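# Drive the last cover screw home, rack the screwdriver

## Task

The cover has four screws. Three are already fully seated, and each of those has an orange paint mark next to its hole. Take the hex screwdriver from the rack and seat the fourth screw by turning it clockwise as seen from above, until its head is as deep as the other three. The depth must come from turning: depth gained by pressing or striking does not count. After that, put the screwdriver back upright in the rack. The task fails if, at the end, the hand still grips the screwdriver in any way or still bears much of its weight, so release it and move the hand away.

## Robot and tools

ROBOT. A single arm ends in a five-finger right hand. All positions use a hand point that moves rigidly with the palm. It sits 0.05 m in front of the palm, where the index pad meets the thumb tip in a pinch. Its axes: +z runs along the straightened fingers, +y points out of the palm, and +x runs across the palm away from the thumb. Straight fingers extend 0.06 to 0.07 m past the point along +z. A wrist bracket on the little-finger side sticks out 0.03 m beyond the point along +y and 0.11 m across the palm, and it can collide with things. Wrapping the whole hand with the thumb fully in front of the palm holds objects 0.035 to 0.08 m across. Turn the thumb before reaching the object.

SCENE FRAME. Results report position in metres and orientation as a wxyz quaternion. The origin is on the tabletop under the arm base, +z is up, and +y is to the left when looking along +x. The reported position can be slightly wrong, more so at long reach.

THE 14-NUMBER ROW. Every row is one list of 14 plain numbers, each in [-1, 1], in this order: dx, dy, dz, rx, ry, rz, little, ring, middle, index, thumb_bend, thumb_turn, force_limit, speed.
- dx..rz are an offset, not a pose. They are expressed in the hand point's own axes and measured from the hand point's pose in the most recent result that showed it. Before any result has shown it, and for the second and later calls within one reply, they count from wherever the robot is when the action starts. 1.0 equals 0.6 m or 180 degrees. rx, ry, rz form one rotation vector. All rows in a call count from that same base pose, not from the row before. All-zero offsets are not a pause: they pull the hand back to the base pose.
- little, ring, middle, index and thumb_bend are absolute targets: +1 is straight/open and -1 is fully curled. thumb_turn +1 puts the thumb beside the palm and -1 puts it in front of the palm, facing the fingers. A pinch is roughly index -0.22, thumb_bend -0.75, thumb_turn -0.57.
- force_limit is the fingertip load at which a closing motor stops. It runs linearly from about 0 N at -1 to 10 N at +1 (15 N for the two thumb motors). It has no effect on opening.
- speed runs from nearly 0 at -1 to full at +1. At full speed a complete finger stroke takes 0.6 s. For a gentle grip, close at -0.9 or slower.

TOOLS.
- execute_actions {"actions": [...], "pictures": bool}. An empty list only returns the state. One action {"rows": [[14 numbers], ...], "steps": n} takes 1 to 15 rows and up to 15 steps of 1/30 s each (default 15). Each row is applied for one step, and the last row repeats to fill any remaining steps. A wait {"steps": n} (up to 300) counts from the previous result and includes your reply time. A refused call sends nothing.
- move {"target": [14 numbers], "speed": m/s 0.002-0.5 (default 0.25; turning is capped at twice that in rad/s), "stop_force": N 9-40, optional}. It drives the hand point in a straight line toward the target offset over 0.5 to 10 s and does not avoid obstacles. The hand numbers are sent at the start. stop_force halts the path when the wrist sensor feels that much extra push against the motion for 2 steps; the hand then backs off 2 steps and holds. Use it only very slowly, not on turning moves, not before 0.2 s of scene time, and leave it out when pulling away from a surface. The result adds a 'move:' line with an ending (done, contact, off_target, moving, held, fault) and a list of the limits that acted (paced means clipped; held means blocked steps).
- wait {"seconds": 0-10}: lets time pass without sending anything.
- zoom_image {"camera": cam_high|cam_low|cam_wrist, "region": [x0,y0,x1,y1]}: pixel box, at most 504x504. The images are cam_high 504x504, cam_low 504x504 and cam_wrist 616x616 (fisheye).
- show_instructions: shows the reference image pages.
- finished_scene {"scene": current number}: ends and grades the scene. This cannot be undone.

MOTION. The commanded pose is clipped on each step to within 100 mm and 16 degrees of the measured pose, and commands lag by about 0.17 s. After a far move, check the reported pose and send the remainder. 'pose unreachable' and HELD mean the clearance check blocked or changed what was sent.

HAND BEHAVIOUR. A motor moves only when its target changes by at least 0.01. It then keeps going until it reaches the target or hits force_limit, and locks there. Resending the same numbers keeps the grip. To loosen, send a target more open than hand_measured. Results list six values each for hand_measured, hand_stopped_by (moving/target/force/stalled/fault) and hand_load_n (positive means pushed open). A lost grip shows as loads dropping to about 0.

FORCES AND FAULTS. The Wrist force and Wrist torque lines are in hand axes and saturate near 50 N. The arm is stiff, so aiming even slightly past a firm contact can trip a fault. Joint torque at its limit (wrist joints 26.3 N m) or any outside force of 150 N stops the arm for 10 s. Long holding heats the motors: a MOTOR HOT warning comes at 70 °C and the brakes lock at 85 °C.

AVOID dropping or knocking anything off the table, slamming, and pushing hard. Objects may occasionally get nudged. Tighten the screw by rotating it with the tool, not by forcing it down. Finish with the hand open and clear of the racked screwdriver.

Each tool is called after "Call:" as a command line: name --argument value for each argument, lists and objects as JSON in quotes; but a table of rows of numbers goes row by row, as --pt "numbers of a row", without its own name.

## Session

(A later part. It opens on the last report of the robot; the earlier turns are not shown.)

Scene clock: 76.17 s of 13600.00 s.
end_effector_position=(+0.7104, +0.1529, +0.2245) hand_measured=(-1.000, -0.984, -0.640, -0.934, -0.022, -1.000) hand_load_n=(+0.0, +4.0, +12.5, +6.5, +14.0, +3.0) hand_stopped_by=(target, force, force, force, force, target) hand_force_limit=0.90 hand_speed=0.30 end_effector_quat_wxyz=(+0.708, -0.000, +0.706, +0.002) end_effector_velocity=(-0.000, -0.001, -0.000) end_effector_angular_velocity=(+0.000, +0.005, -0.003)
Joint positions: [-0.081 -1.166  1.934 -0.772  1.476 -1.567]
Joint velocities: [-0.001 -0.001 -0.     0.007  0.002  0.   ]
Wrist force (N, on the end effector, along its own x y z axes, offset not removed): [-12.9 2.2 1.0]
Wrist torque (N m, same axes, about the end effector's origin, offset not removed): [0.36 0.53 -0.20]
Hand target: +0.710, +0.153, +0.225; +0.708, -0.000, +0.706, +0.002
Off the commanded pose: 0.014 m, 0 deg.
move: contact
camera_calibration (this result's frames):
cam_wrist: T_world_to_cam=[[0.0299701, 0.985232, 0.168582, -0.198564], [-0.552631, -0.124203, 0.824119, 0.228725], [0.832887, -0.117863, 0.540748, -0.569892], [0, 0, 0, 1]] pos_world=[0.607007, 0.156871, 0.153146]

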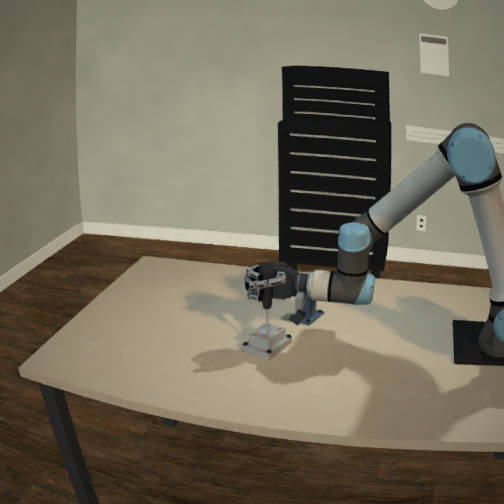

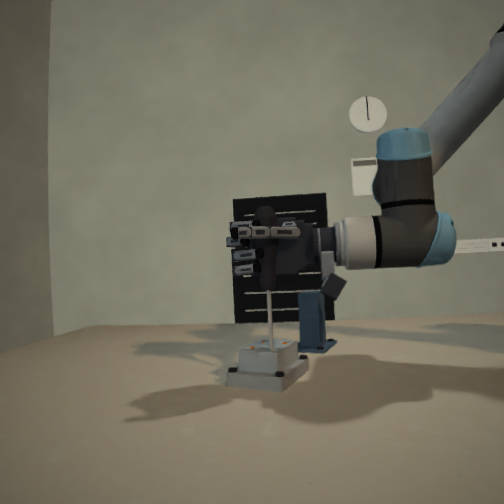

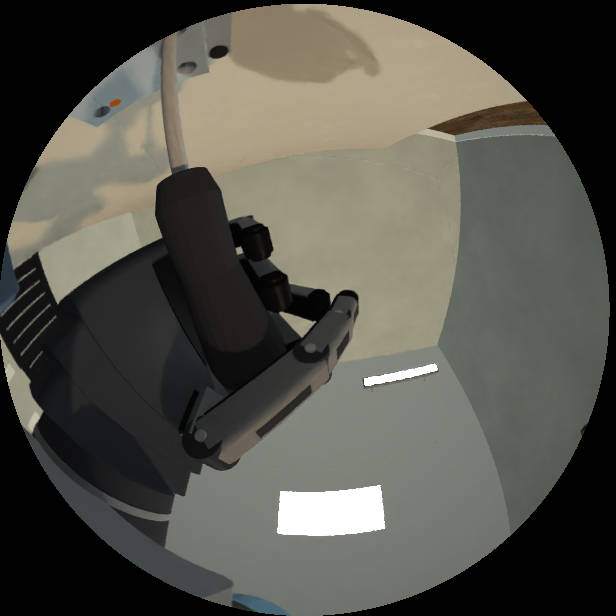

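Call:
move --target '[-0.001,-0.013,0.0088,0.0556,0,0,-1,-1,-1,-1,-0.7,-1,0.9,0.3]' --speed 0.2

Call:
move --target '[0.01,0,0,0,0,0,-1,-1,-1,-1,-0.7,-1,0.9,0.3]' --speed 0.003 --stop_force 9

Call:
move --target '[-0.001,-0.013,0.0088,0.0556,0,0,-1,-1,-1,-1,-0.7,-1,0.9,0.3]' --speed 0.2

Call:
move --target '[0.01,0,0,0,0,0,-1,-1,-1,-1,-0.7,-1,0.9,0.3]' --speed 0.003 --stop_force 9

Scene clock: 78.63 s of 13600.00 s.
end_effector_position=(+0.7156, +0.1452, +0.2251) hand_measured=(-1.000, -0.984, -0.640, -0.934, -0.022, -1.000) hand_load_n=(+0.0, +4.0, +12.5, +6.5, +14.0, +2.0) hand_stopped_by=(target, force, force, force, force, target) hand_force_limit=0.90 hand_speed=0.30 end_effector_quat_wxyz=(+0.706, +0.061, +0.703, -0.059) end_effector_velocity=(+0.001, -0.001, -0.000) end_effector_angular_velocity=(+0.000, +0.001, -0.016)
Joint positions: [-0.001 -1.154  1.912 -0.762  1.728 -1.567]
Joint velocities: [ 0.007  0.002 -0.004  0.002  0.024  0.   ]
Wrist force (N, on the end effector, along its own x y z axes, offset not removed): [1.0 1.6 1.3]
Wrist torque (N m, same axes, about the end effector's origin, offset not removed): [0.26 -0.13 0.07]
Hand target: +0.716, +0.145, +0.225; +0.706, +0.061, +0.703, -0.060
Off the commanded pose: 0.000 m, 0 deg.
move: done
camera_calibration (this result's frames):
cam_wrist: T_world_to_cam=[[0.198768, 0.965346, 0.169112, -0.309279], [-0.565595, -0.0279296, 0.82421, 0.22545], [0.800371, -0.259475, 0.540443, -0.531594], [0, 0, 0, 1]] pos_world=[0.614461, 0.166923, 0.153781]

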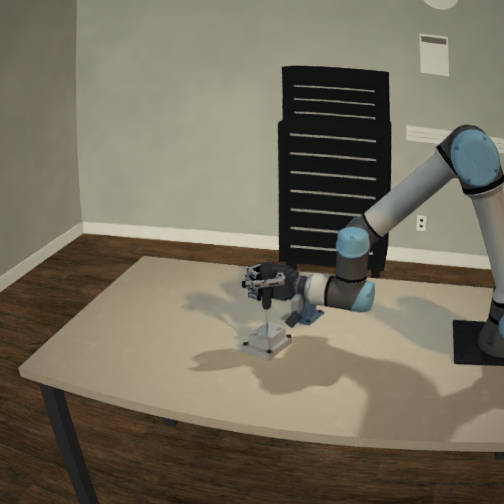

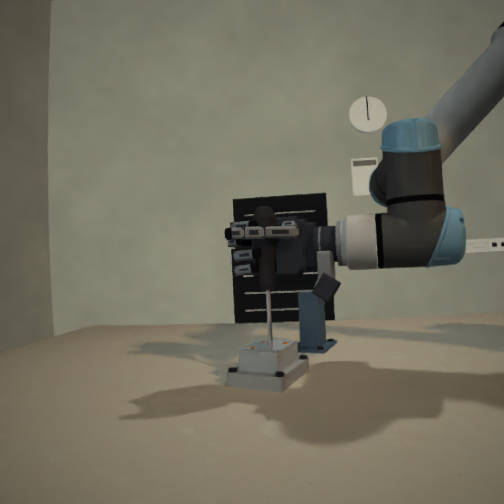

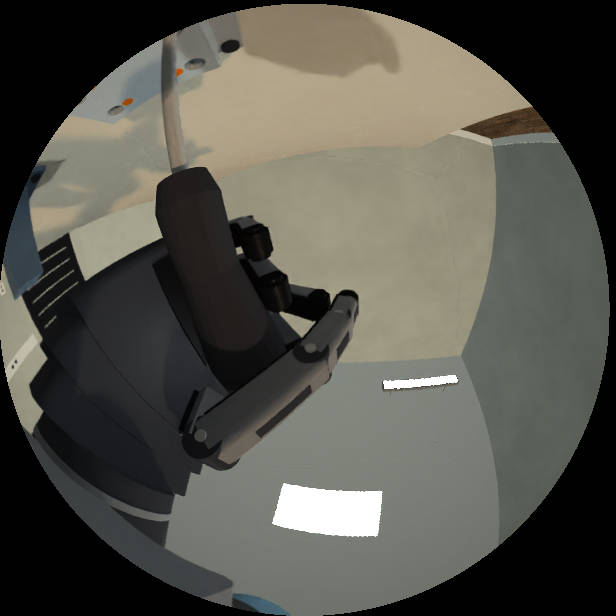

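Scene clock: 79.27 s of 13600.00 s.
end_effector_position=(+0.7157, +0.1453, +0.2245) hand_measured=(-1.000, -0.984, -0.640, -0.934, -0.022, -1.000) hand_load_n=(+0.0, +3.5, +12.5, +6.5, +14.0, +3.0) hand_stopped_by=(target, force, force, force, force, target) hand_force_limit=0.90 hand_speed=0.30 end_effector_quat_wxyz=(+0.706, +0.061, +0.703, -0.059) end_effector_velocity=(-0.000, +0.001, +0.000) end_effector_angular_velocity=(+0.000, +0.002, +0.001)
Joint positions: [-0.001 -1.153  1.912 -0.764  1.728 -1.567]
Joint velocities: [ 0.001 -0.001 -0.001  0.004 -0.001  0.   ]
Wrist force (N, on the end effector, along its own x y z axes, offset not removed): [-12.7 3.3 -0.3]
Wrist torque (N m, same axes, about the end effector's origin, offset not removed): [0.51 0.54 -0.25]
Hand target: +0.716, +0.145, +0.225; +0.706, +0.061, +0.703, -0.059
Off the commanded pose: 0.005 m, 0 deg.
move: contact
camera_calibration (this result's frames):
cam_wrist: T_world_to_cam=[[0.198496, 0.965383, 0.16922, -0.30918], [-0.566063, -0.0280269, 0.823885, 0.226391], [0.800108, -0.259327, 0.540904, -0.53126], [0, 0, 0, 1]] pos_world=[0.614588, 0.167052, 0.15316]

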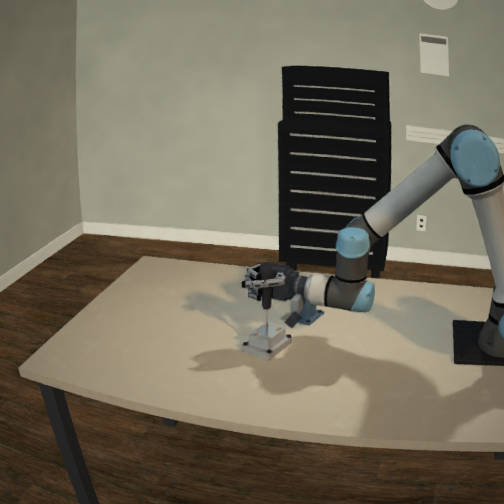

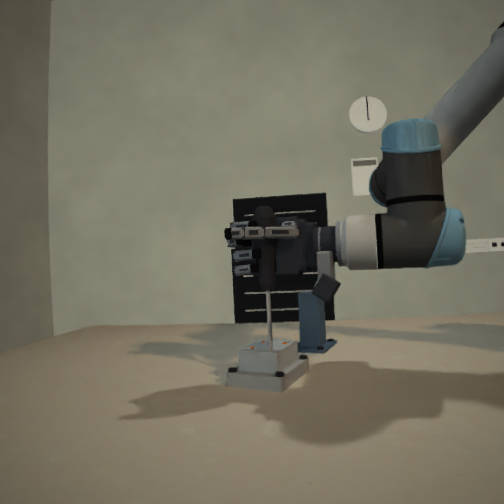

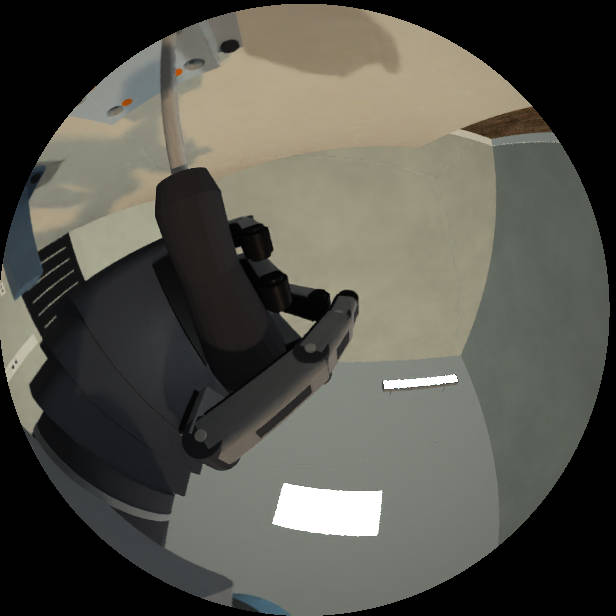

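Scene clock: 80.23 s of 13600.00 s.
end_effector_position=(+0.7195, +0.1369, +0.2251) hand_measured=(-1.000, -0.984, -0.640, -0.934, -0.022, -1.000) hand_load_n=(+0.0, +3.5, +12.5, +6.5, +14.0, +2.5) hand_stopped_by=(target, force, force, force, force, target) hand_force_limit=0.90 hand_speed=0.30 end_effector_quat_wxyz=(+0.698, +0.121, +0.695, -0.119) end_effector_velocity=(+0.000, -0.001, -0.000) end_effector_angular_velocity=(-0.000, +0.002, -0.017)
Joint positions: [ 0.076 -1.125  1.865 -0.744  1.978 -1.568]
Joint velocities: [ 0.006  0.003 -0.006  0.004  0.023  0.   ]
Wrist force (N, on the end effector, along its own x y z axes, offset not removed): [0.2 2.1 2.1]
Wrist torque (N m, same axes, about the end effector's origin, offset not removed): [0.24 0.00 0.11]
Hand target: +0.720, +0.137, +0.225; +0.698, +0.122, +0.695, -0.120
Off the commanded pose: 0.000 m, 0 deg.
move: done
camera_calibration (this result's frames):
cam_wrist: T_world_to_cam=[[0.361391, 0.916848, 0.169669, -0.41253], [-0.562263, 0.0691267, 0.824064, 0.211796], [0.743813, -0.393207, 0.540491, -0.477902], [0, 0, 0, 1]] pos_world=[0.623639, 0.175672, 0.153762]

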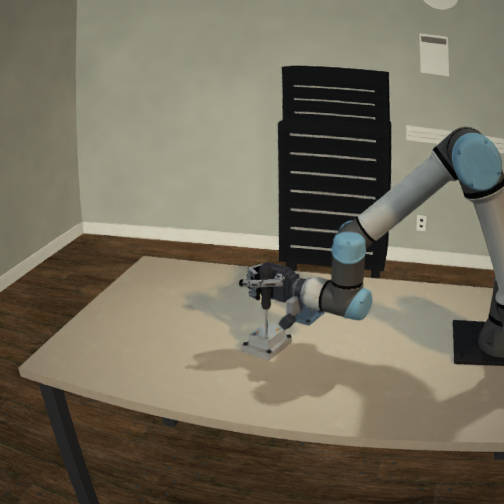

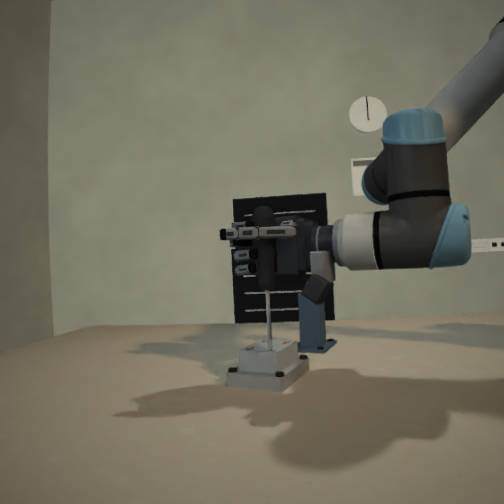

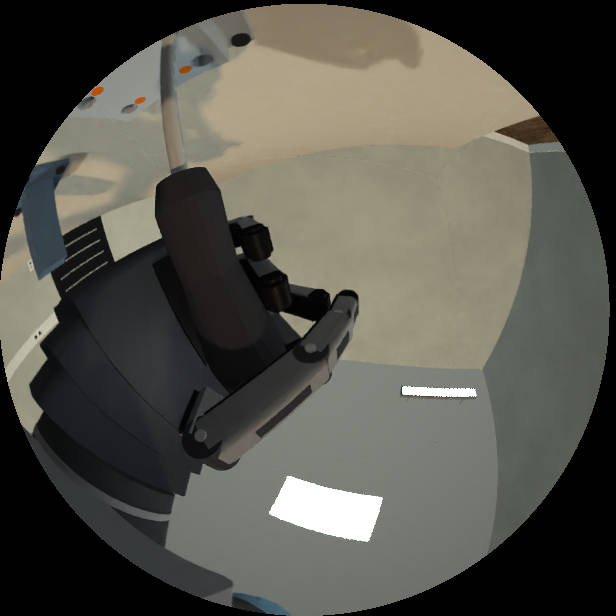

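Scene clock: 80.87 s of 13600.00 s.
end_effector_position=(+0.7196, +0.1370, +0.2245) hand_measured=(-1.000, -0.984, -0.640, -0.934, -0.022, -1.000) hand_load_n=(+0.0, +3.5, +12.5, +7.0, +14.0, +3.0) hand_stopped_by=(target, force, force, force, force, target) hand_force_limit=0.90 hand_speed=0.30 end_effector_quat_wxyz=(+0.699, +0.121, +0.695, -0.119) end_effector_velocity=(-0.000, -0.001, +0.000) end_effector_angular_velocity=(-0.000, +0.003, -0.002)
Joint positions: [ 0.076 -1.124  1.865 -0.746  1.978 -1.568]
Joint velocities: [-0.    -0.002  0.     0.005  0.001  0.   ]
Wrist force (N, on the end effector, along its own x y z axes, offset not removed): [-14.9 2.0 -0.3]
Wrist torque (N m, same axes, about the end effector's origin, offset not removed): [0.30 0.82 -0.43]
Hand target: +0.720, +0.137, +0.225; +0.699, +0.121, +0.695, -0.119
Off the commanded pose: 0.005 m, 0 deg.
move: contact
camera_calibration (this result's frames):
cam_wrist: T_world_to_cam=[[0.361122, 0.9169, 0.16996, -0.412487], [-0.562762, 0.0689533, 0.823738, 0.212754], [0.743566, -0.393117, 0.540897, -0.477524], [0, 0, 0, 1]] pos_world=[0.623758, 0.175817, 0.153144]

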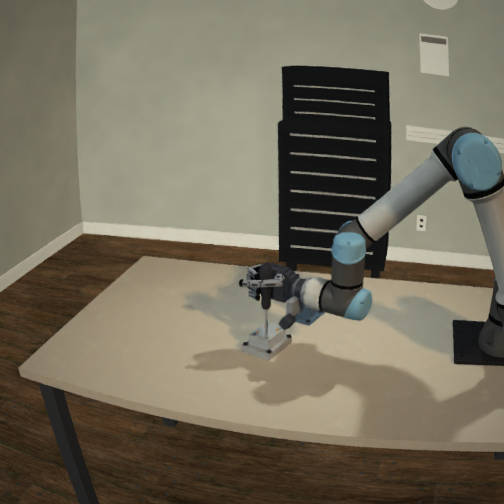

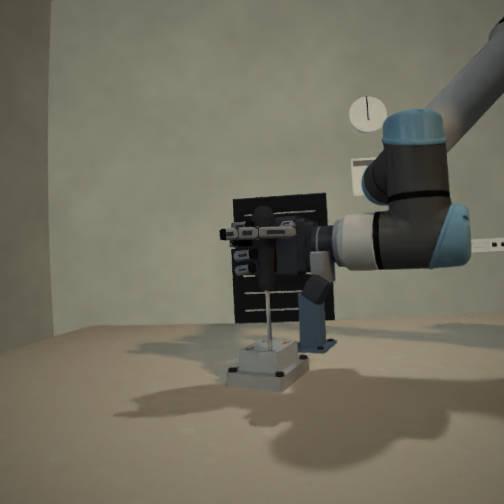

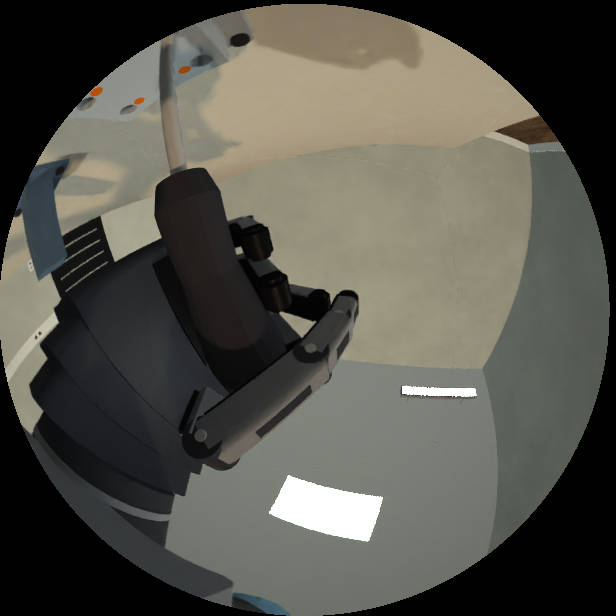

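Call:
move --target '[0,-0.013,0.0088,0.0556,0,0,-1,-1,-1,-1,-0.7,-1,0.9,0.3]' --speed 0.03

Call:
move --target '[0.01,0,0,0,0,0,-1,-1,-1,-1,-0.7,-1,0.9,0.3]' --speed 0.003 --stop_force 9

Call:
move --target '[0,-0.013,0.0088,0.0556,0,0,-1,-1,-1,-1,-0.7,-1,0.9,0.3]' --speed 0.03

Call:
move --target '[0.01,0,0,0,0,0,-1,-1,-1,-1,-0.7,-1,0.9,0.3]' --speed 0.003 --stop_force 9

Scene clock: 85.30 s of 13600.00 s.
end_effector_position=(+0.7220, +0.1280, +0.2245) hand_measured=(-1.000, -0.984, -0.640, -0.934, -0.022, -1.000) hand_load_n=(+0.0, +2.5, +12.5, +7.5, +14.0, +3.0) hand_stopped_by=(target, force, force, force, force, target) hand_force_limit=0.90 hand_speed=0.30 end_effector_quat_wxyz=(+0.686, +0.181, +0.682, -0.179) end_effector_velocity=(+0.000, -0.002, +0.000) end_effector_angular_velocity=(+0.000, +0.000, -0.018)
Joint positions: [ 0.144 -1.082  1.795 -0.718  2.219 -1.568]
Joint velocities: [ 0.005  0.004 -0.008  0.004  0.023 -0.   ]
Wrist force (N, on the end effector, along its own x y z axes, offset not removed): [-12.8 1.3 1.9]
Wrist torque (N m, same axes, about the end effector's origin, offset not removed): [0.25 0.62 -0.43]
Hand target: +0.722, +0.128, +0.225; +0.685, +0.182, +0.682, -0.179
Off the commanded pose: 0.000 m, 0 deg.
move: done
camera_calibration (this result's frames):
cam_wrist: T_world_to_cam=[[0.513203, 0.841129, 0.170657, -0.505333], [-0.542464, 0.163805, 0.823954, 0.187861], [0.665098, -0.515431, 0.540347, -0.410383], [0, 0, 0, 1]] pos_world=[0.634191, 0.182753, 0.153199]

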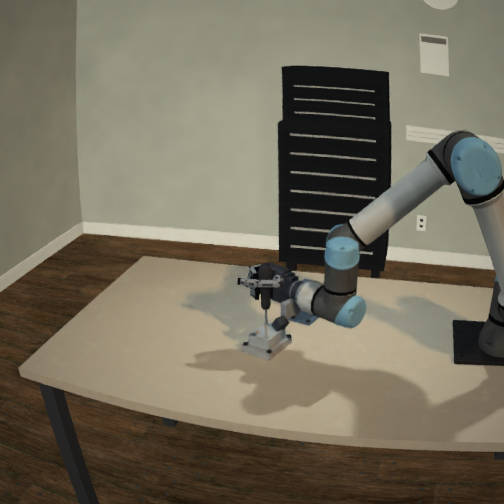

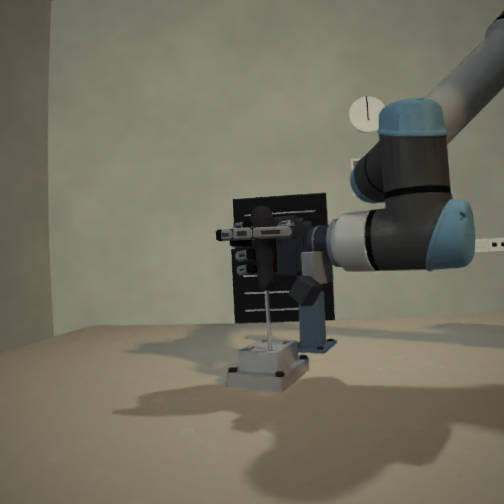

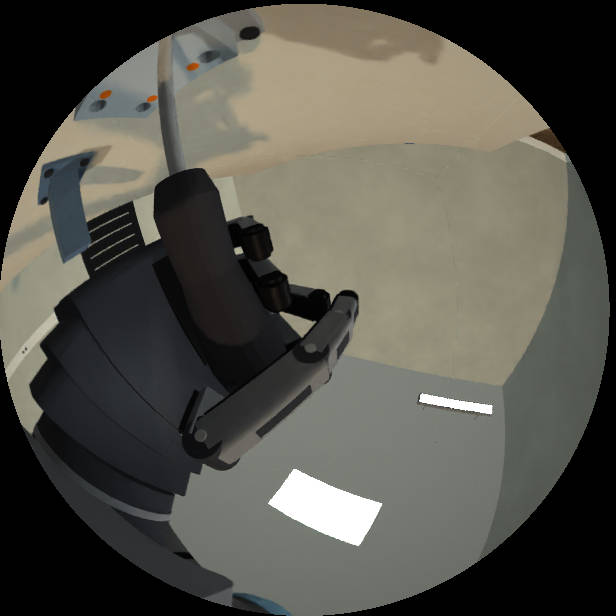

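Scene clock: 87.53 s of 13600.00 s.
end_effector_position=(+0.7220, +0.1280, +0.2186) hand_measured=(-1.000, -0.984, -0.640, -0.934, -0.022, -1.000) hand_load_n=(+0.0, +0.0, +12.5, +9.5, +14.0, +2.5) hand_stopped_by=(target, force, force, force, force, target) hand_force_limit=0.90 hand_speed=0.30 end_effector_quat_wxyz=(+0.686, +0.181, +0.682, -0.179) end_effector_velocity=(-0.000, -0.000, -0.001) end_effector_angular_velocity=(-0.000, +0.000, -0.001)
Joint positions: [ 0.144 -1.072  1.799 -0.731  2.219 -1.568]
Joint velocities: [ 0.     0.001  0.001 -0.001  0.002 -0.   ]
Wrist force (N, on the end effector, along its own x y z axes, offset not removed): [-18.9 3.6 -0.4]
Wrist torque (N m, same axes, about the end effector's origin, offset not removed): [0.59 0.88 -0.36]
Hand target: +0.722, +0.128, +0.219; +0.686, +0.181, +0.682, -0.179
Off the commanded pose: 0.000 m, 0 deg.
move: done
camera_calibration (this result's frames):
cam_wrist: T_world_to_cam=[[0.513202, 0.841131, 0.170652, -0.504342], [-0.542458, 0.163804, 0.823959, 0.192732], [0.665104, -0.515429, 0.540342, -0.407216], [0, 0, 0, 1]] pos_world=[0.634219, 0.182757, 0.1473]

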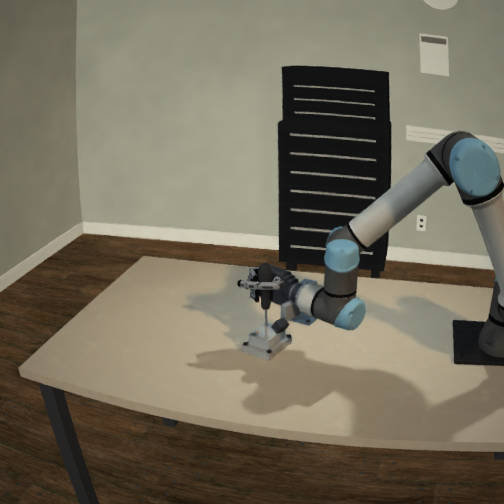

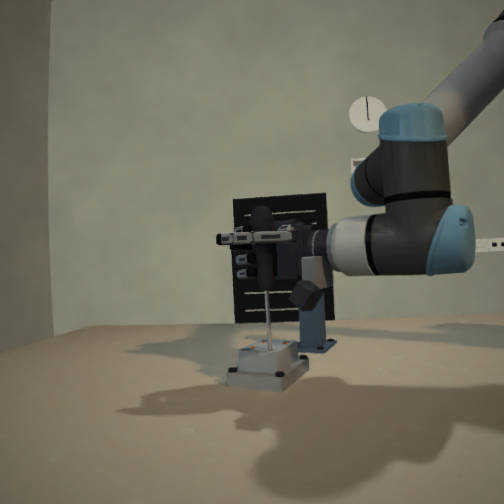

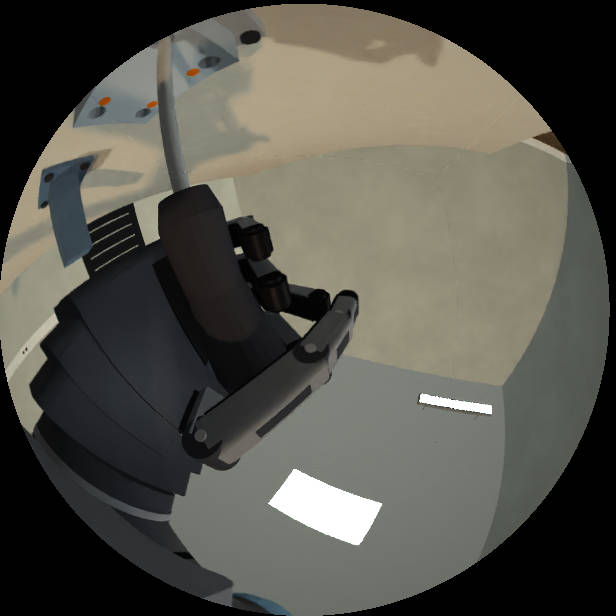

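Scene clock: 90.67 s of 13600.00 s.
end_effector_position=(+0.7228, +0.1187, +0.2186) hand_measured=(-1.000, -0.984, -0.640, -0.934, -0.022, -1.000) hand_load_n=(+0.0, +0.0, +12.5, +9.5, +14.0, +2.5) hand_stopped_by=(target, force, force, force, force, target) hand_force_limit=0.90 hand_speed=0.30 end_effector_quat_wxyz=(+0.667, +0.239, +0.664, -0.237) end_effector_velocity=(+0.000, -0.001, +0.000) end_effector_angular_velocity=(+0.000, -0.001, -0.017)
Joint positions: [ 0.201 -1.019  1.708 -0.693  2.448 -1.568]
Joint velocities: [ 0.005  0.005 -0.01   0.004  0.022 -0.   ]
Wrist force (N, on the end effector, along its own x y z axes, offset not removed): [-14.1 1.3 1.8]
Wrist torque (N m, same axes, about the end effector's origin, offset not removed): [0.20 0.71 -0.44]
Hand target: +0.723, +0.119, +0.219; +0.667, +0.240, +0.664, -0.238
Off the commanded pose: 0.000 m, 0 deg.
move: done
camera_calibration (this result's frames):
cam_wrist: T_world_to_cam=[[0.650033, 0.740388, 0.171122, -0.583964], [-0.506118, 0.253846, 0.824261, 0.157675], [0.566835, -0.622405, 0.539732, -0.328637], [0, 0, 0, 1]] pos_world=[0.645681, 0.18779, 0.147339]

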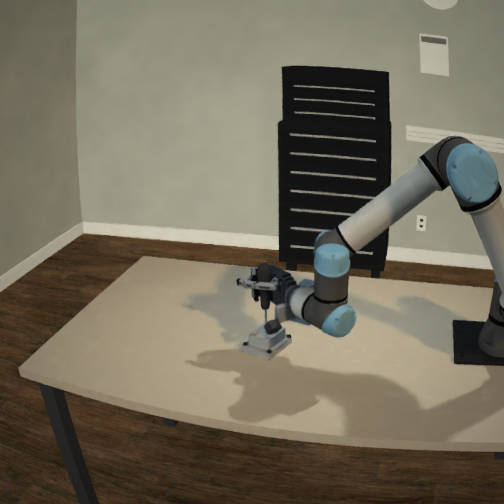

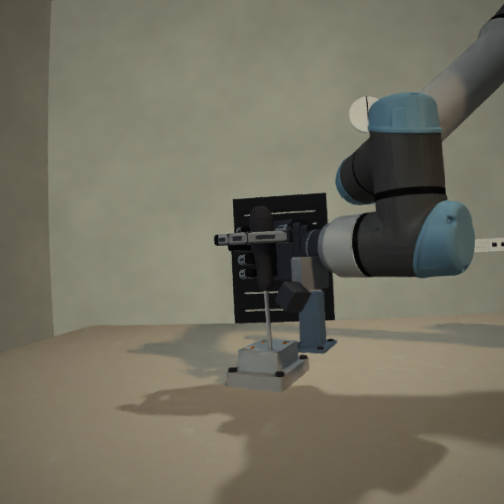

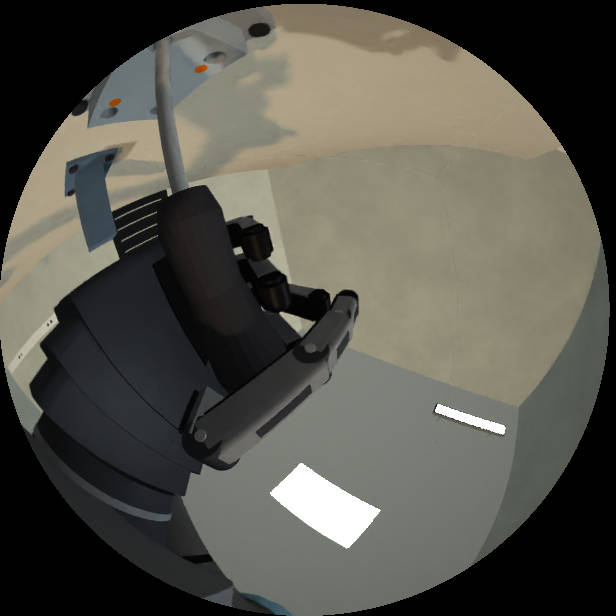

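Scene clock: 92.90 s of 13600.00 s.
end_effector_position=(+0.7228, +0.1187, +0.2127) hand_measured=(-1.000, -0.984, -0.640, -0.934, -0.022, -1.000) hand_load_n=(+0.0, +0.0, +12.5, +9.0, +14.0, +2.5) hand_stopped_by=(target, force, force, force, force, target) hand_force_limit=0.90 hand_speed=0.30 end_effector_quat_wxyz=(+0.667, +0.239, +0.664, -0.237) end_effector_velocity=(+0.000, -0.000, -0.001) end_effector_angular_velocity=(+0.000, -0.000, +0.001)
Joint positions: [ 0.201 -1.01   1.712 -0.706  2.448 -1.568]
Joint velocities: [-0.001  0.001  0.001 -0.002 -0.002  0.   ]
Wrist force (N, on the end effector, along its own x y z axes, offset not removed): [-16.9 4.0 -0.3]
Wrist torque (N m, same axes, about the end effector's origin, offset not removed): [0.50 0.79 -0.23]
Hand target: +0.723, +0.119, +0.213; +0.667, +0.239, +0.664, -0.237
Off the commanded pose: 0.000 m, 0 deg.
move: done
camera_calibration (this result's frames):
cam_wrist: T_world_to_cam=[[0.650029, 0.740385, 0.171151, -0.582977], [-0.506127, 0.253819, 0.824265, 0.16256], [0.566832, -0.62242, 0.539718, -0.325458], [0, 0, 0, 1]] pos_world=[0.645708, 0.187795, 0.14144]

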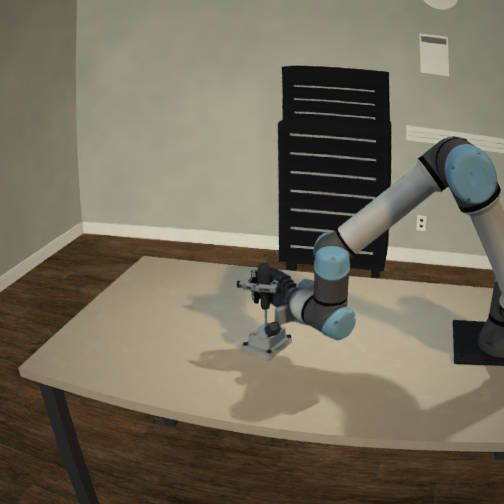

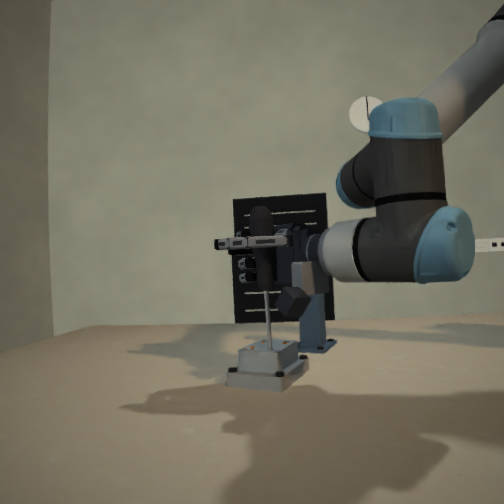

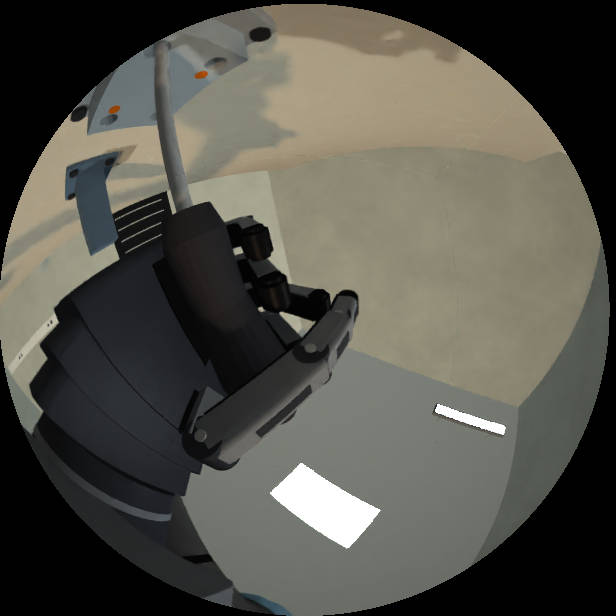

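Call:
execute_actions --actions '[{"rows":[[0,0,0,0,0,0,-0.55,-0.55,-0.4,-0.5,0.45,-1,0.9,0.4]],"steps":13}]' --pictures false

Call:
move --target '[-0.018,0.0317,-0.0528,-0.2222,0,0,-0.55,-0.55,-0.4,-0.5,0.45,-1,0.9,0.2]' --speed 0.4

Call:
move --target '[0,0.0317,-0.0528,-0.2222,0,0,-0.55,-0.55,-0.4,-0.5,0.45,-1,0.9,0.2]' --speed 0.4

Call:
execute_actions --actions '[{"rows":[[0,0,0,0,0,0,-1,-1,-1,-1,0.45,-1,0.9,0.3]],"steps":15}]' --pictures false

Call:
execute_actions --actions '[{"rows":[[0,0,0,0,0,0,-1,-1,-1,-1,-0.7,-1,0.9,0.3]],"steps":15}]'

Scene clock: 95.00 s of 13600.00 s.
end_effector_position=(+0.7227, +0.1187, +0.2125) hand_measured=(-0.550, -0.550, -0.400, -0.500, +0.446, -1.000) hand_load_n=(+0.0, +0.0, +0.0, +0.0, +0.0, +0.0) hand_stopped_by=(target, target, target, target, moving, target) hand_force_limit=0.90 hand_speed=0.40 end_effector_quat_wxyz=(+0.667, +0.239, +0.664, -0.237) end_effector_velocity=(-0.000, +0.001, +0.001) end_effector_angular_velocity=(+0.000, -0.002, -0.000)
Joint positions: [ 0.201 -1.01   1.712 -0.706  2.448 -1.568]
Joint velocities: [ 0.001 -0.001 -0.    -0.     0.002  0.   ]
Wrist force (N, on the end effector, along its own x y z axes, offset not removed): [0.5 2.9 1.0]
Wrist torque (N m, same axes, about the end effector's origin, offset not removed): [0.45 -0.11 0.07]
Hand target: +0.723, +0.119, +0.213; +0.667, +0.239, +0.664, -0.237
Off the commanded pose: 0.000 m, 0 deg.
Steps of this call (steps 1 to 50: nothing new was sent; steps 51 to 63: all 13 steps of this action). Readings (end_effector_position | what the end effector reports):
51: (+0.7228, +0.1187, +0.2126) | hand_measured=(-1.000, -0.984, -0.640, -0.934, -0.022, -1.000) hand_load_n=(+0.0, +0.0, +12.5, +9.0, +14.0, +2.5) hand_stopped_by=(moving, moving, moving, moving, moving, target) hand_force_limit=0.90 hand_speed=0.40
52: (+0.7228, +0.1187, +0.2126) | hand_measured=(-1.000, -0.984, -0.640, -0.934, -0.022, -1.000) hand_load_n=(+0.0, +0.0, +12.5, +9.0, +14.0, +2.5) hand_stopped_by=(moving, moving, moving, moving, moving, target) hand_force_limit=0.90 hand_speed=0.40
54: (+0.7228, +0.1187, +0.2124) | hand_measured=(-0.930, -0.914, -0.580, -0.866, +0.018, -1.000) hand_load_n=(+0.0, +0.0, -7.5, +0.0, +7.0, +2.0) hand_stopped_by=(moving, moving, moving, moving, moving, target) hand_force_limit=0.90 hand_speed=0.40
58: (+0.7228, +0.1187, +0.2124) | hand_measured=(-0.618, -0.604, -0.400, -0.554, +0.210, -1.000) hand_load_n=(+0.0, +0.0, +0.0, +0.0, +0.0, +0.0) hand_stopped_by=(moving, moving, moving, moving, moving, target) hand_force_limit=0.90 hand_speed=0.40
63: the state above

Scene clock: 96.80 s of 13600.00 s.
end_effector_position=(+0.7100, +0.1534, +0.2233) hand_measured=(-0.550, -0.550, -0.400, -0.500, +0.450, -1.000) hand_load_n=(+0.0, +0.0, +0.0, +0.0, +0.0, +0.0) hand_stopped_by=(target, target, target, target, target, target) hand_force_limit=0.90 hand_speed=0.20 end_effector_quat_wxyz=(+0.709, -0.003, +0.705, +0.004) end_effector_velocity=(+0.001, +0.000, +0.000) end_effector_angular_velocity=(-0.000, -0.000, +0.016)
Joint positions: [-0.083 -1.164  1.935 -0.776  1.468 -1.567]
Joint velocities: [-0.008  0.001 -0.003  0.001 -0.025 -0.   ]
Wrist force (N, on the end effector, along its own x y z axes, offset not removed): [1.6 2.8 0.3]
Wrist torque (N m, same axes, about the end effector's origin, offset not removed): [0.51 -0.24 0.04]
Hand target: +0.710, +0.154, +0.223; +0.709, -0.003, +0.705, +0.004
Off the commanded pose: 0.000 m, 0 deg.
move: done
camera_calibration (this result's frames):
cam_wrist: T_world_to_cam=[[0.0240404, 0.985491, 0.168014, -0.194584], [-0.552462, -0.126973, 0.823811, 0.229954], [0.833192, -0.112626, 0.541394, -0.570063], [0, 0, 0, 1]] pos_world=[0.60669, 0.156754, 0.151883]

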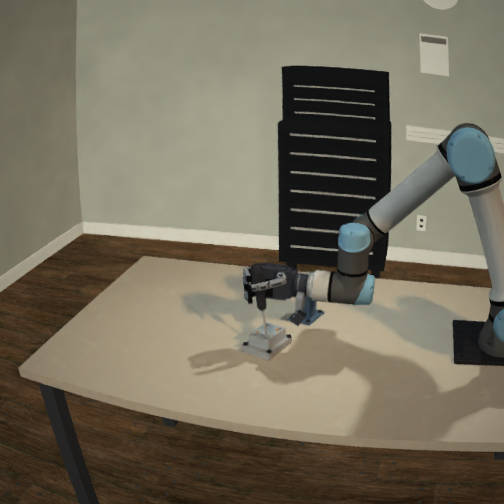

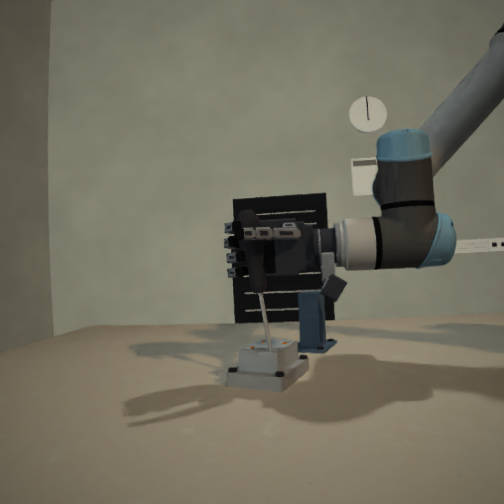

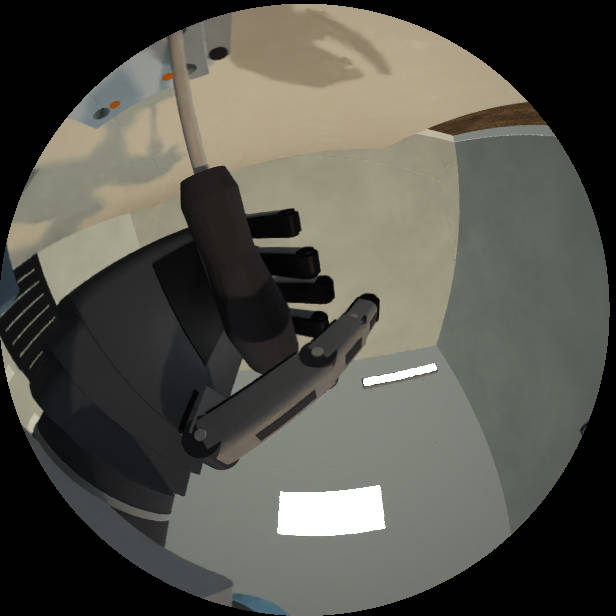

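Scene clock: 98.37 s of 13600.00 s.
end_effector_position=(+0.6780, +0.1719, +0.2231) hand_measured=(-0.550, -0.550, -0.400, -0.500, +0.450, -1.000) hand_load_n=(+0.0, +0.0, +0.0, +0.0, +0.0, +0.0) hand_stopped_by=(target, target, target, target, target, target) hand_force_limit=0.90 hand_speed=0.20 end_effector_quat_wxyz=(+0.665, -0.244, +0.662, +0.244) end_effector_velocity=(-0.000, +0.001, -0.000) end_effector_angular_velocity=(-0.002, +0.002, +0.015)
Joint positions: [-0.314 -1.055  1.755 -0.712  0.541 -1.562]
Joint velocities: [-0.     0.006 -0.012  0.01  -0.015 -0.004]
Wrist force (N, on the end effector, along its own x y z axes, offset not removed): [0.0 1.9 0.4]
Wrist torque (N m, same axes, about the end effector's origin, offset not removed): [0.40 0.01 0.11]
Hand target: +0.678, +0.172, +0.223; +0.665, -0.245, +0.662, +0.245
Off the commanded pose: 0.000 m, 0 deg.
move: done
camera_calibration (this result's frames):
cam_wrist: T_world_to_cam=[[-0.613812, 0.772055, 0.164823, 0.257849], [-0.343953, -0.449459, 0.824428, 0.128756], [0.710585, 0.449353, 0.541434, -0.554686], [0, 0, 0, 1]] pos_world=[0.596708, 0.108047, 0.151676]

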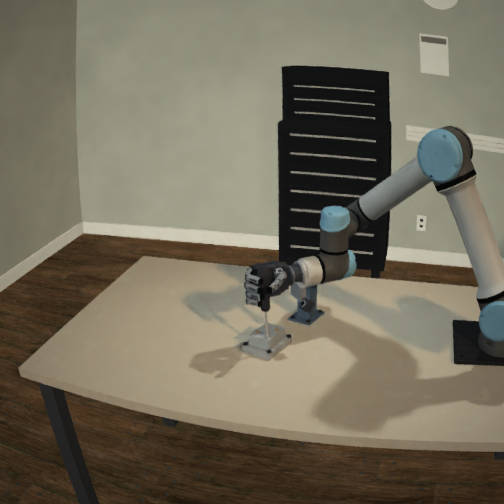

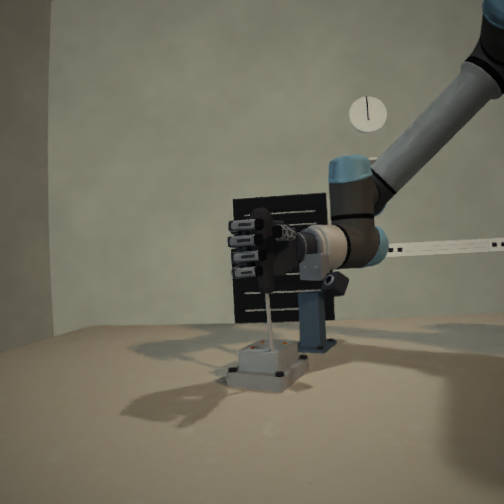

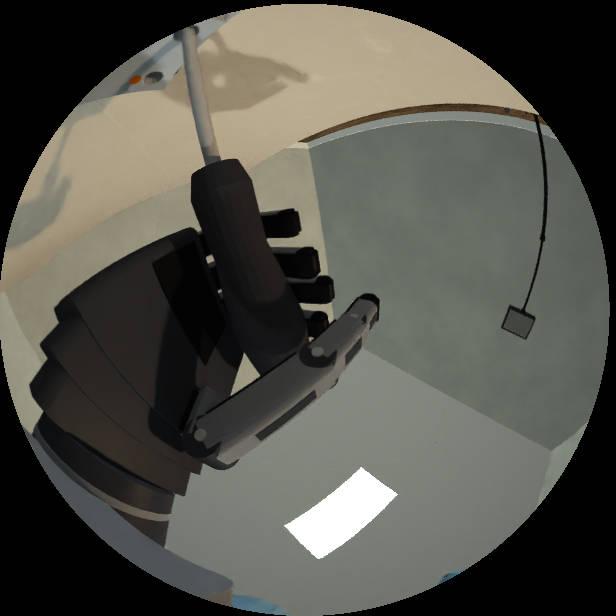

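Scene clock: 98.87 s of 13600.00 s.
end_effector_position=(+0.6781, +0.1719, +0.2231) hand_measured=(-1.000, -0.998, -0.966, -0.988, +0.450, -1.000) hand_load_n=(+0.0, +4.5, +10.0, +10.0, +1.5, +0.0) hand_stopped_by=(target, target, force, force, target, target) hand_force_limit=0.90 hand_speed=0.30 end_effector_quat_wxyz=(+0.665, -0.244, +0.662, +0.244) end_effector_velocity=(-0.001, +0.000, -0.001) end_effector_angular_velocity=(+0.001, +0.002, +0.000)
Joint positions: [-0.314 -1.055  1.755 -0.711  0.541 -1.562]
Joint velocities: [ 0.    -0.     0.002 -0.     0.     0.   ]
Wrist force (N, on the end effector, along its own x y z axes, offset not removed): [0.8 1.3 1.9]
Wrist torque (N m, same axes, about the end effector's origin, offset not removed): [0.16 -0.23 0.09]
Hand target: +0.678, +0.172, +0.223; +0.665, -0.244, +0.662, +0.244
Off the commanded pose: 0.000 m, 0 deg.
Steps of this call (steps 1 to 15: all 15 steps of this action). Readings (end_effector_position | what the end effector reports):
1: (+0.6780, +0.1720, +0.2231) | hand_measured=(-0.550, -0.550, -0.400, -0.500, +0.450, -1.000) hand_load_n=(+0.0, +0.0, +0.0, +0.0, +0.0, +0.0) hand_stopped_by=(moving, moving, moving, moving, target, target) hand_force_limit=0.90 hand_speed=0.30
2: (+0.6780, +0.1720, +0.2231) | hand_measured=(-0.550, -0.550, -0.400, -0.500, +0.450, -1.000) hand_load_n=(+0.0, +0.0, +0.0, +0.0, +0.0, +0.0) hand_stopped_by=(moving, moving, moving, moving, target, target) hand_force_limit=0.90 hand_speed=0.30
4: (+0.6780, +0.1720, +0.2231) | hand_measured=(-0.616, -0.616, -0.466, -0.564, +0.450, -1.000) hand_load_n=(+0.0, +0.0, +0.0, +1.0, +0.0, +0.0) hand_stopped_by=(moving, moving, moving, moving, target, target) hand_force_limit=0.90 hand_speed=0.30
8: (+0.6781, +0.1719, +0.2231) | hand_measured=(-0.904, -0.904, -0.754, -0.854, +0.450, -1.000) hand_load_n=(+0.0, +0.0, +0.0, +0.0, +0.0, +0.0) hand_stopped_by=(moving, moving, moving, moving, target, target) hand_force_limit=0.90 hand_speed=0.30
15: the state above

Scene clock: 99.37 s of 13600.00 s.
end_effector_position=(+0.6781, +0.1719, +0.2231) hand_measured=(-1.000, -0.998, -0.964, -0.986, +0.036, -1.000) hand_load_n=(+0.0, +6.5, +11.5, +13.0, +15.5, +4.5) hand_stopped_by=(target, target, force, force, force, target) hand_force_limit=0.90 hand_speed=0.30 end_effector_quat_wxyz=(+0.665, -0.244, +0.662, +0.244) end_effector_velocity=(-0.000, +0.001, +0.000) end_effector_angular_velocity=(-0.000, -0.000, +0.002)
Joint positions: [-0.314 -1.055  1.755 -0.711  0.541 -1.562]
Joint velocities: [ 0.001 -0.    -0.     0.    -0.001  0.   ]
Wrist force (N, on the end effector, along its own x y z axes, offset not removed): [0.5 3.6 0.9]
Wrist torque (N m, same axes, about the end effector's origin, offset not removed): [0.49 -0.02 0.22]
Hand target: +0.678, +0.172, +0.223; +0.665, -0.244, +0.662, +0.244
Off the commanded pose: 0.000 m, 0 deg.
Steps of this call (steps 1 to 15: all 15 steps of this action). Readings (end_effector_position | what the end effector reports):
1: (+0.6781, +0.1719, +0.2231) | hand_measured=(-1.000, -0.998, -0.966, -0.988, +0.450, -1.000) hand_load_n=(+0.0, +4.5, +10.0, +10.0, +1.5, +0.0) hand_stopped_by=(target, target, force, force, moving, target) hand_force_limit=0.90 hand_speed=0.30
2: (+0.6781, +0.1719, +0.2231) | hand_measured=(-1.000, -0.998, -0.966, -0.988, +0.450, -1.000) hand_load_n=(+0.0, +4.5, +10.0, +10.0, +1.5, +0.0) hand_stopped_by=(target, target, force, force, moving, target) hand_force_limit=0.90 hand_speed=0.30
4: (+0.6781, +0.1719, +0.2231) | hand_measured=(-1.000, -0.998, -0.966, -0.988, +0.412, -1.000) hand_load_n=(+0.0, +4.5, +10.0, +10.0, +3.0, +0.5) hand_stopped_by=(target, target, force, force, moving, target) hand_force_limit=0.90 hand_speed=0.30
8: (+0.6781, +0.1719, +0.2231) | hand_measured=(-1.000, -0.998, -0.966, -0.988, +0.238, -1.000) hand_load_n=(+0.0, +4.5, +9.5, +9.5, +10.0, +2.5) hand_stopped_by=(target, target, force, force, moving, target) hand_force_limit=0.90 hand_speed=0.30
15: the state above
camera_calibration (this result's frames):
cam_wrist: T_world_to_cam=[[-0.613831, 0.772087, 0.1646, 0.257968], [-0.344122, -0.449344, 0.824421, 0.128824], [0.710487, 0.449413, 0.541513, -0.554697], [0, 0, 0, 1]] pos_world=[0.596784, 0.108001, 0.15171]

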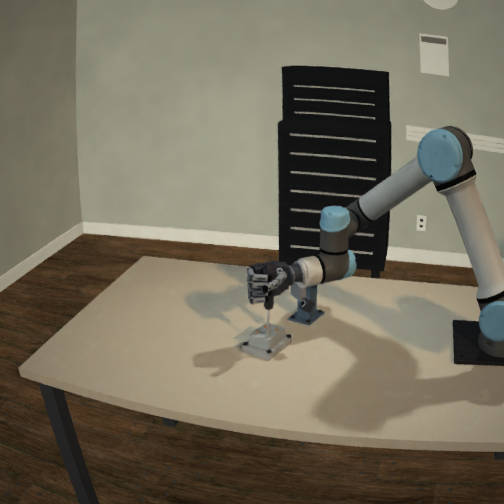

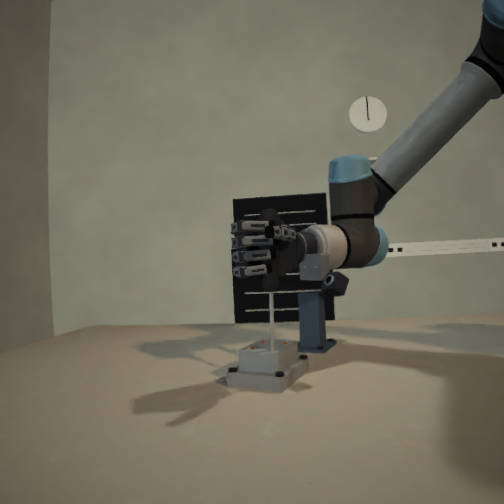

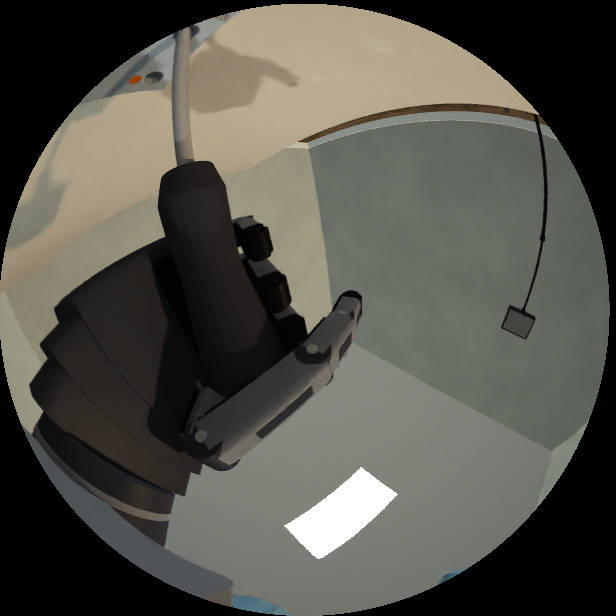

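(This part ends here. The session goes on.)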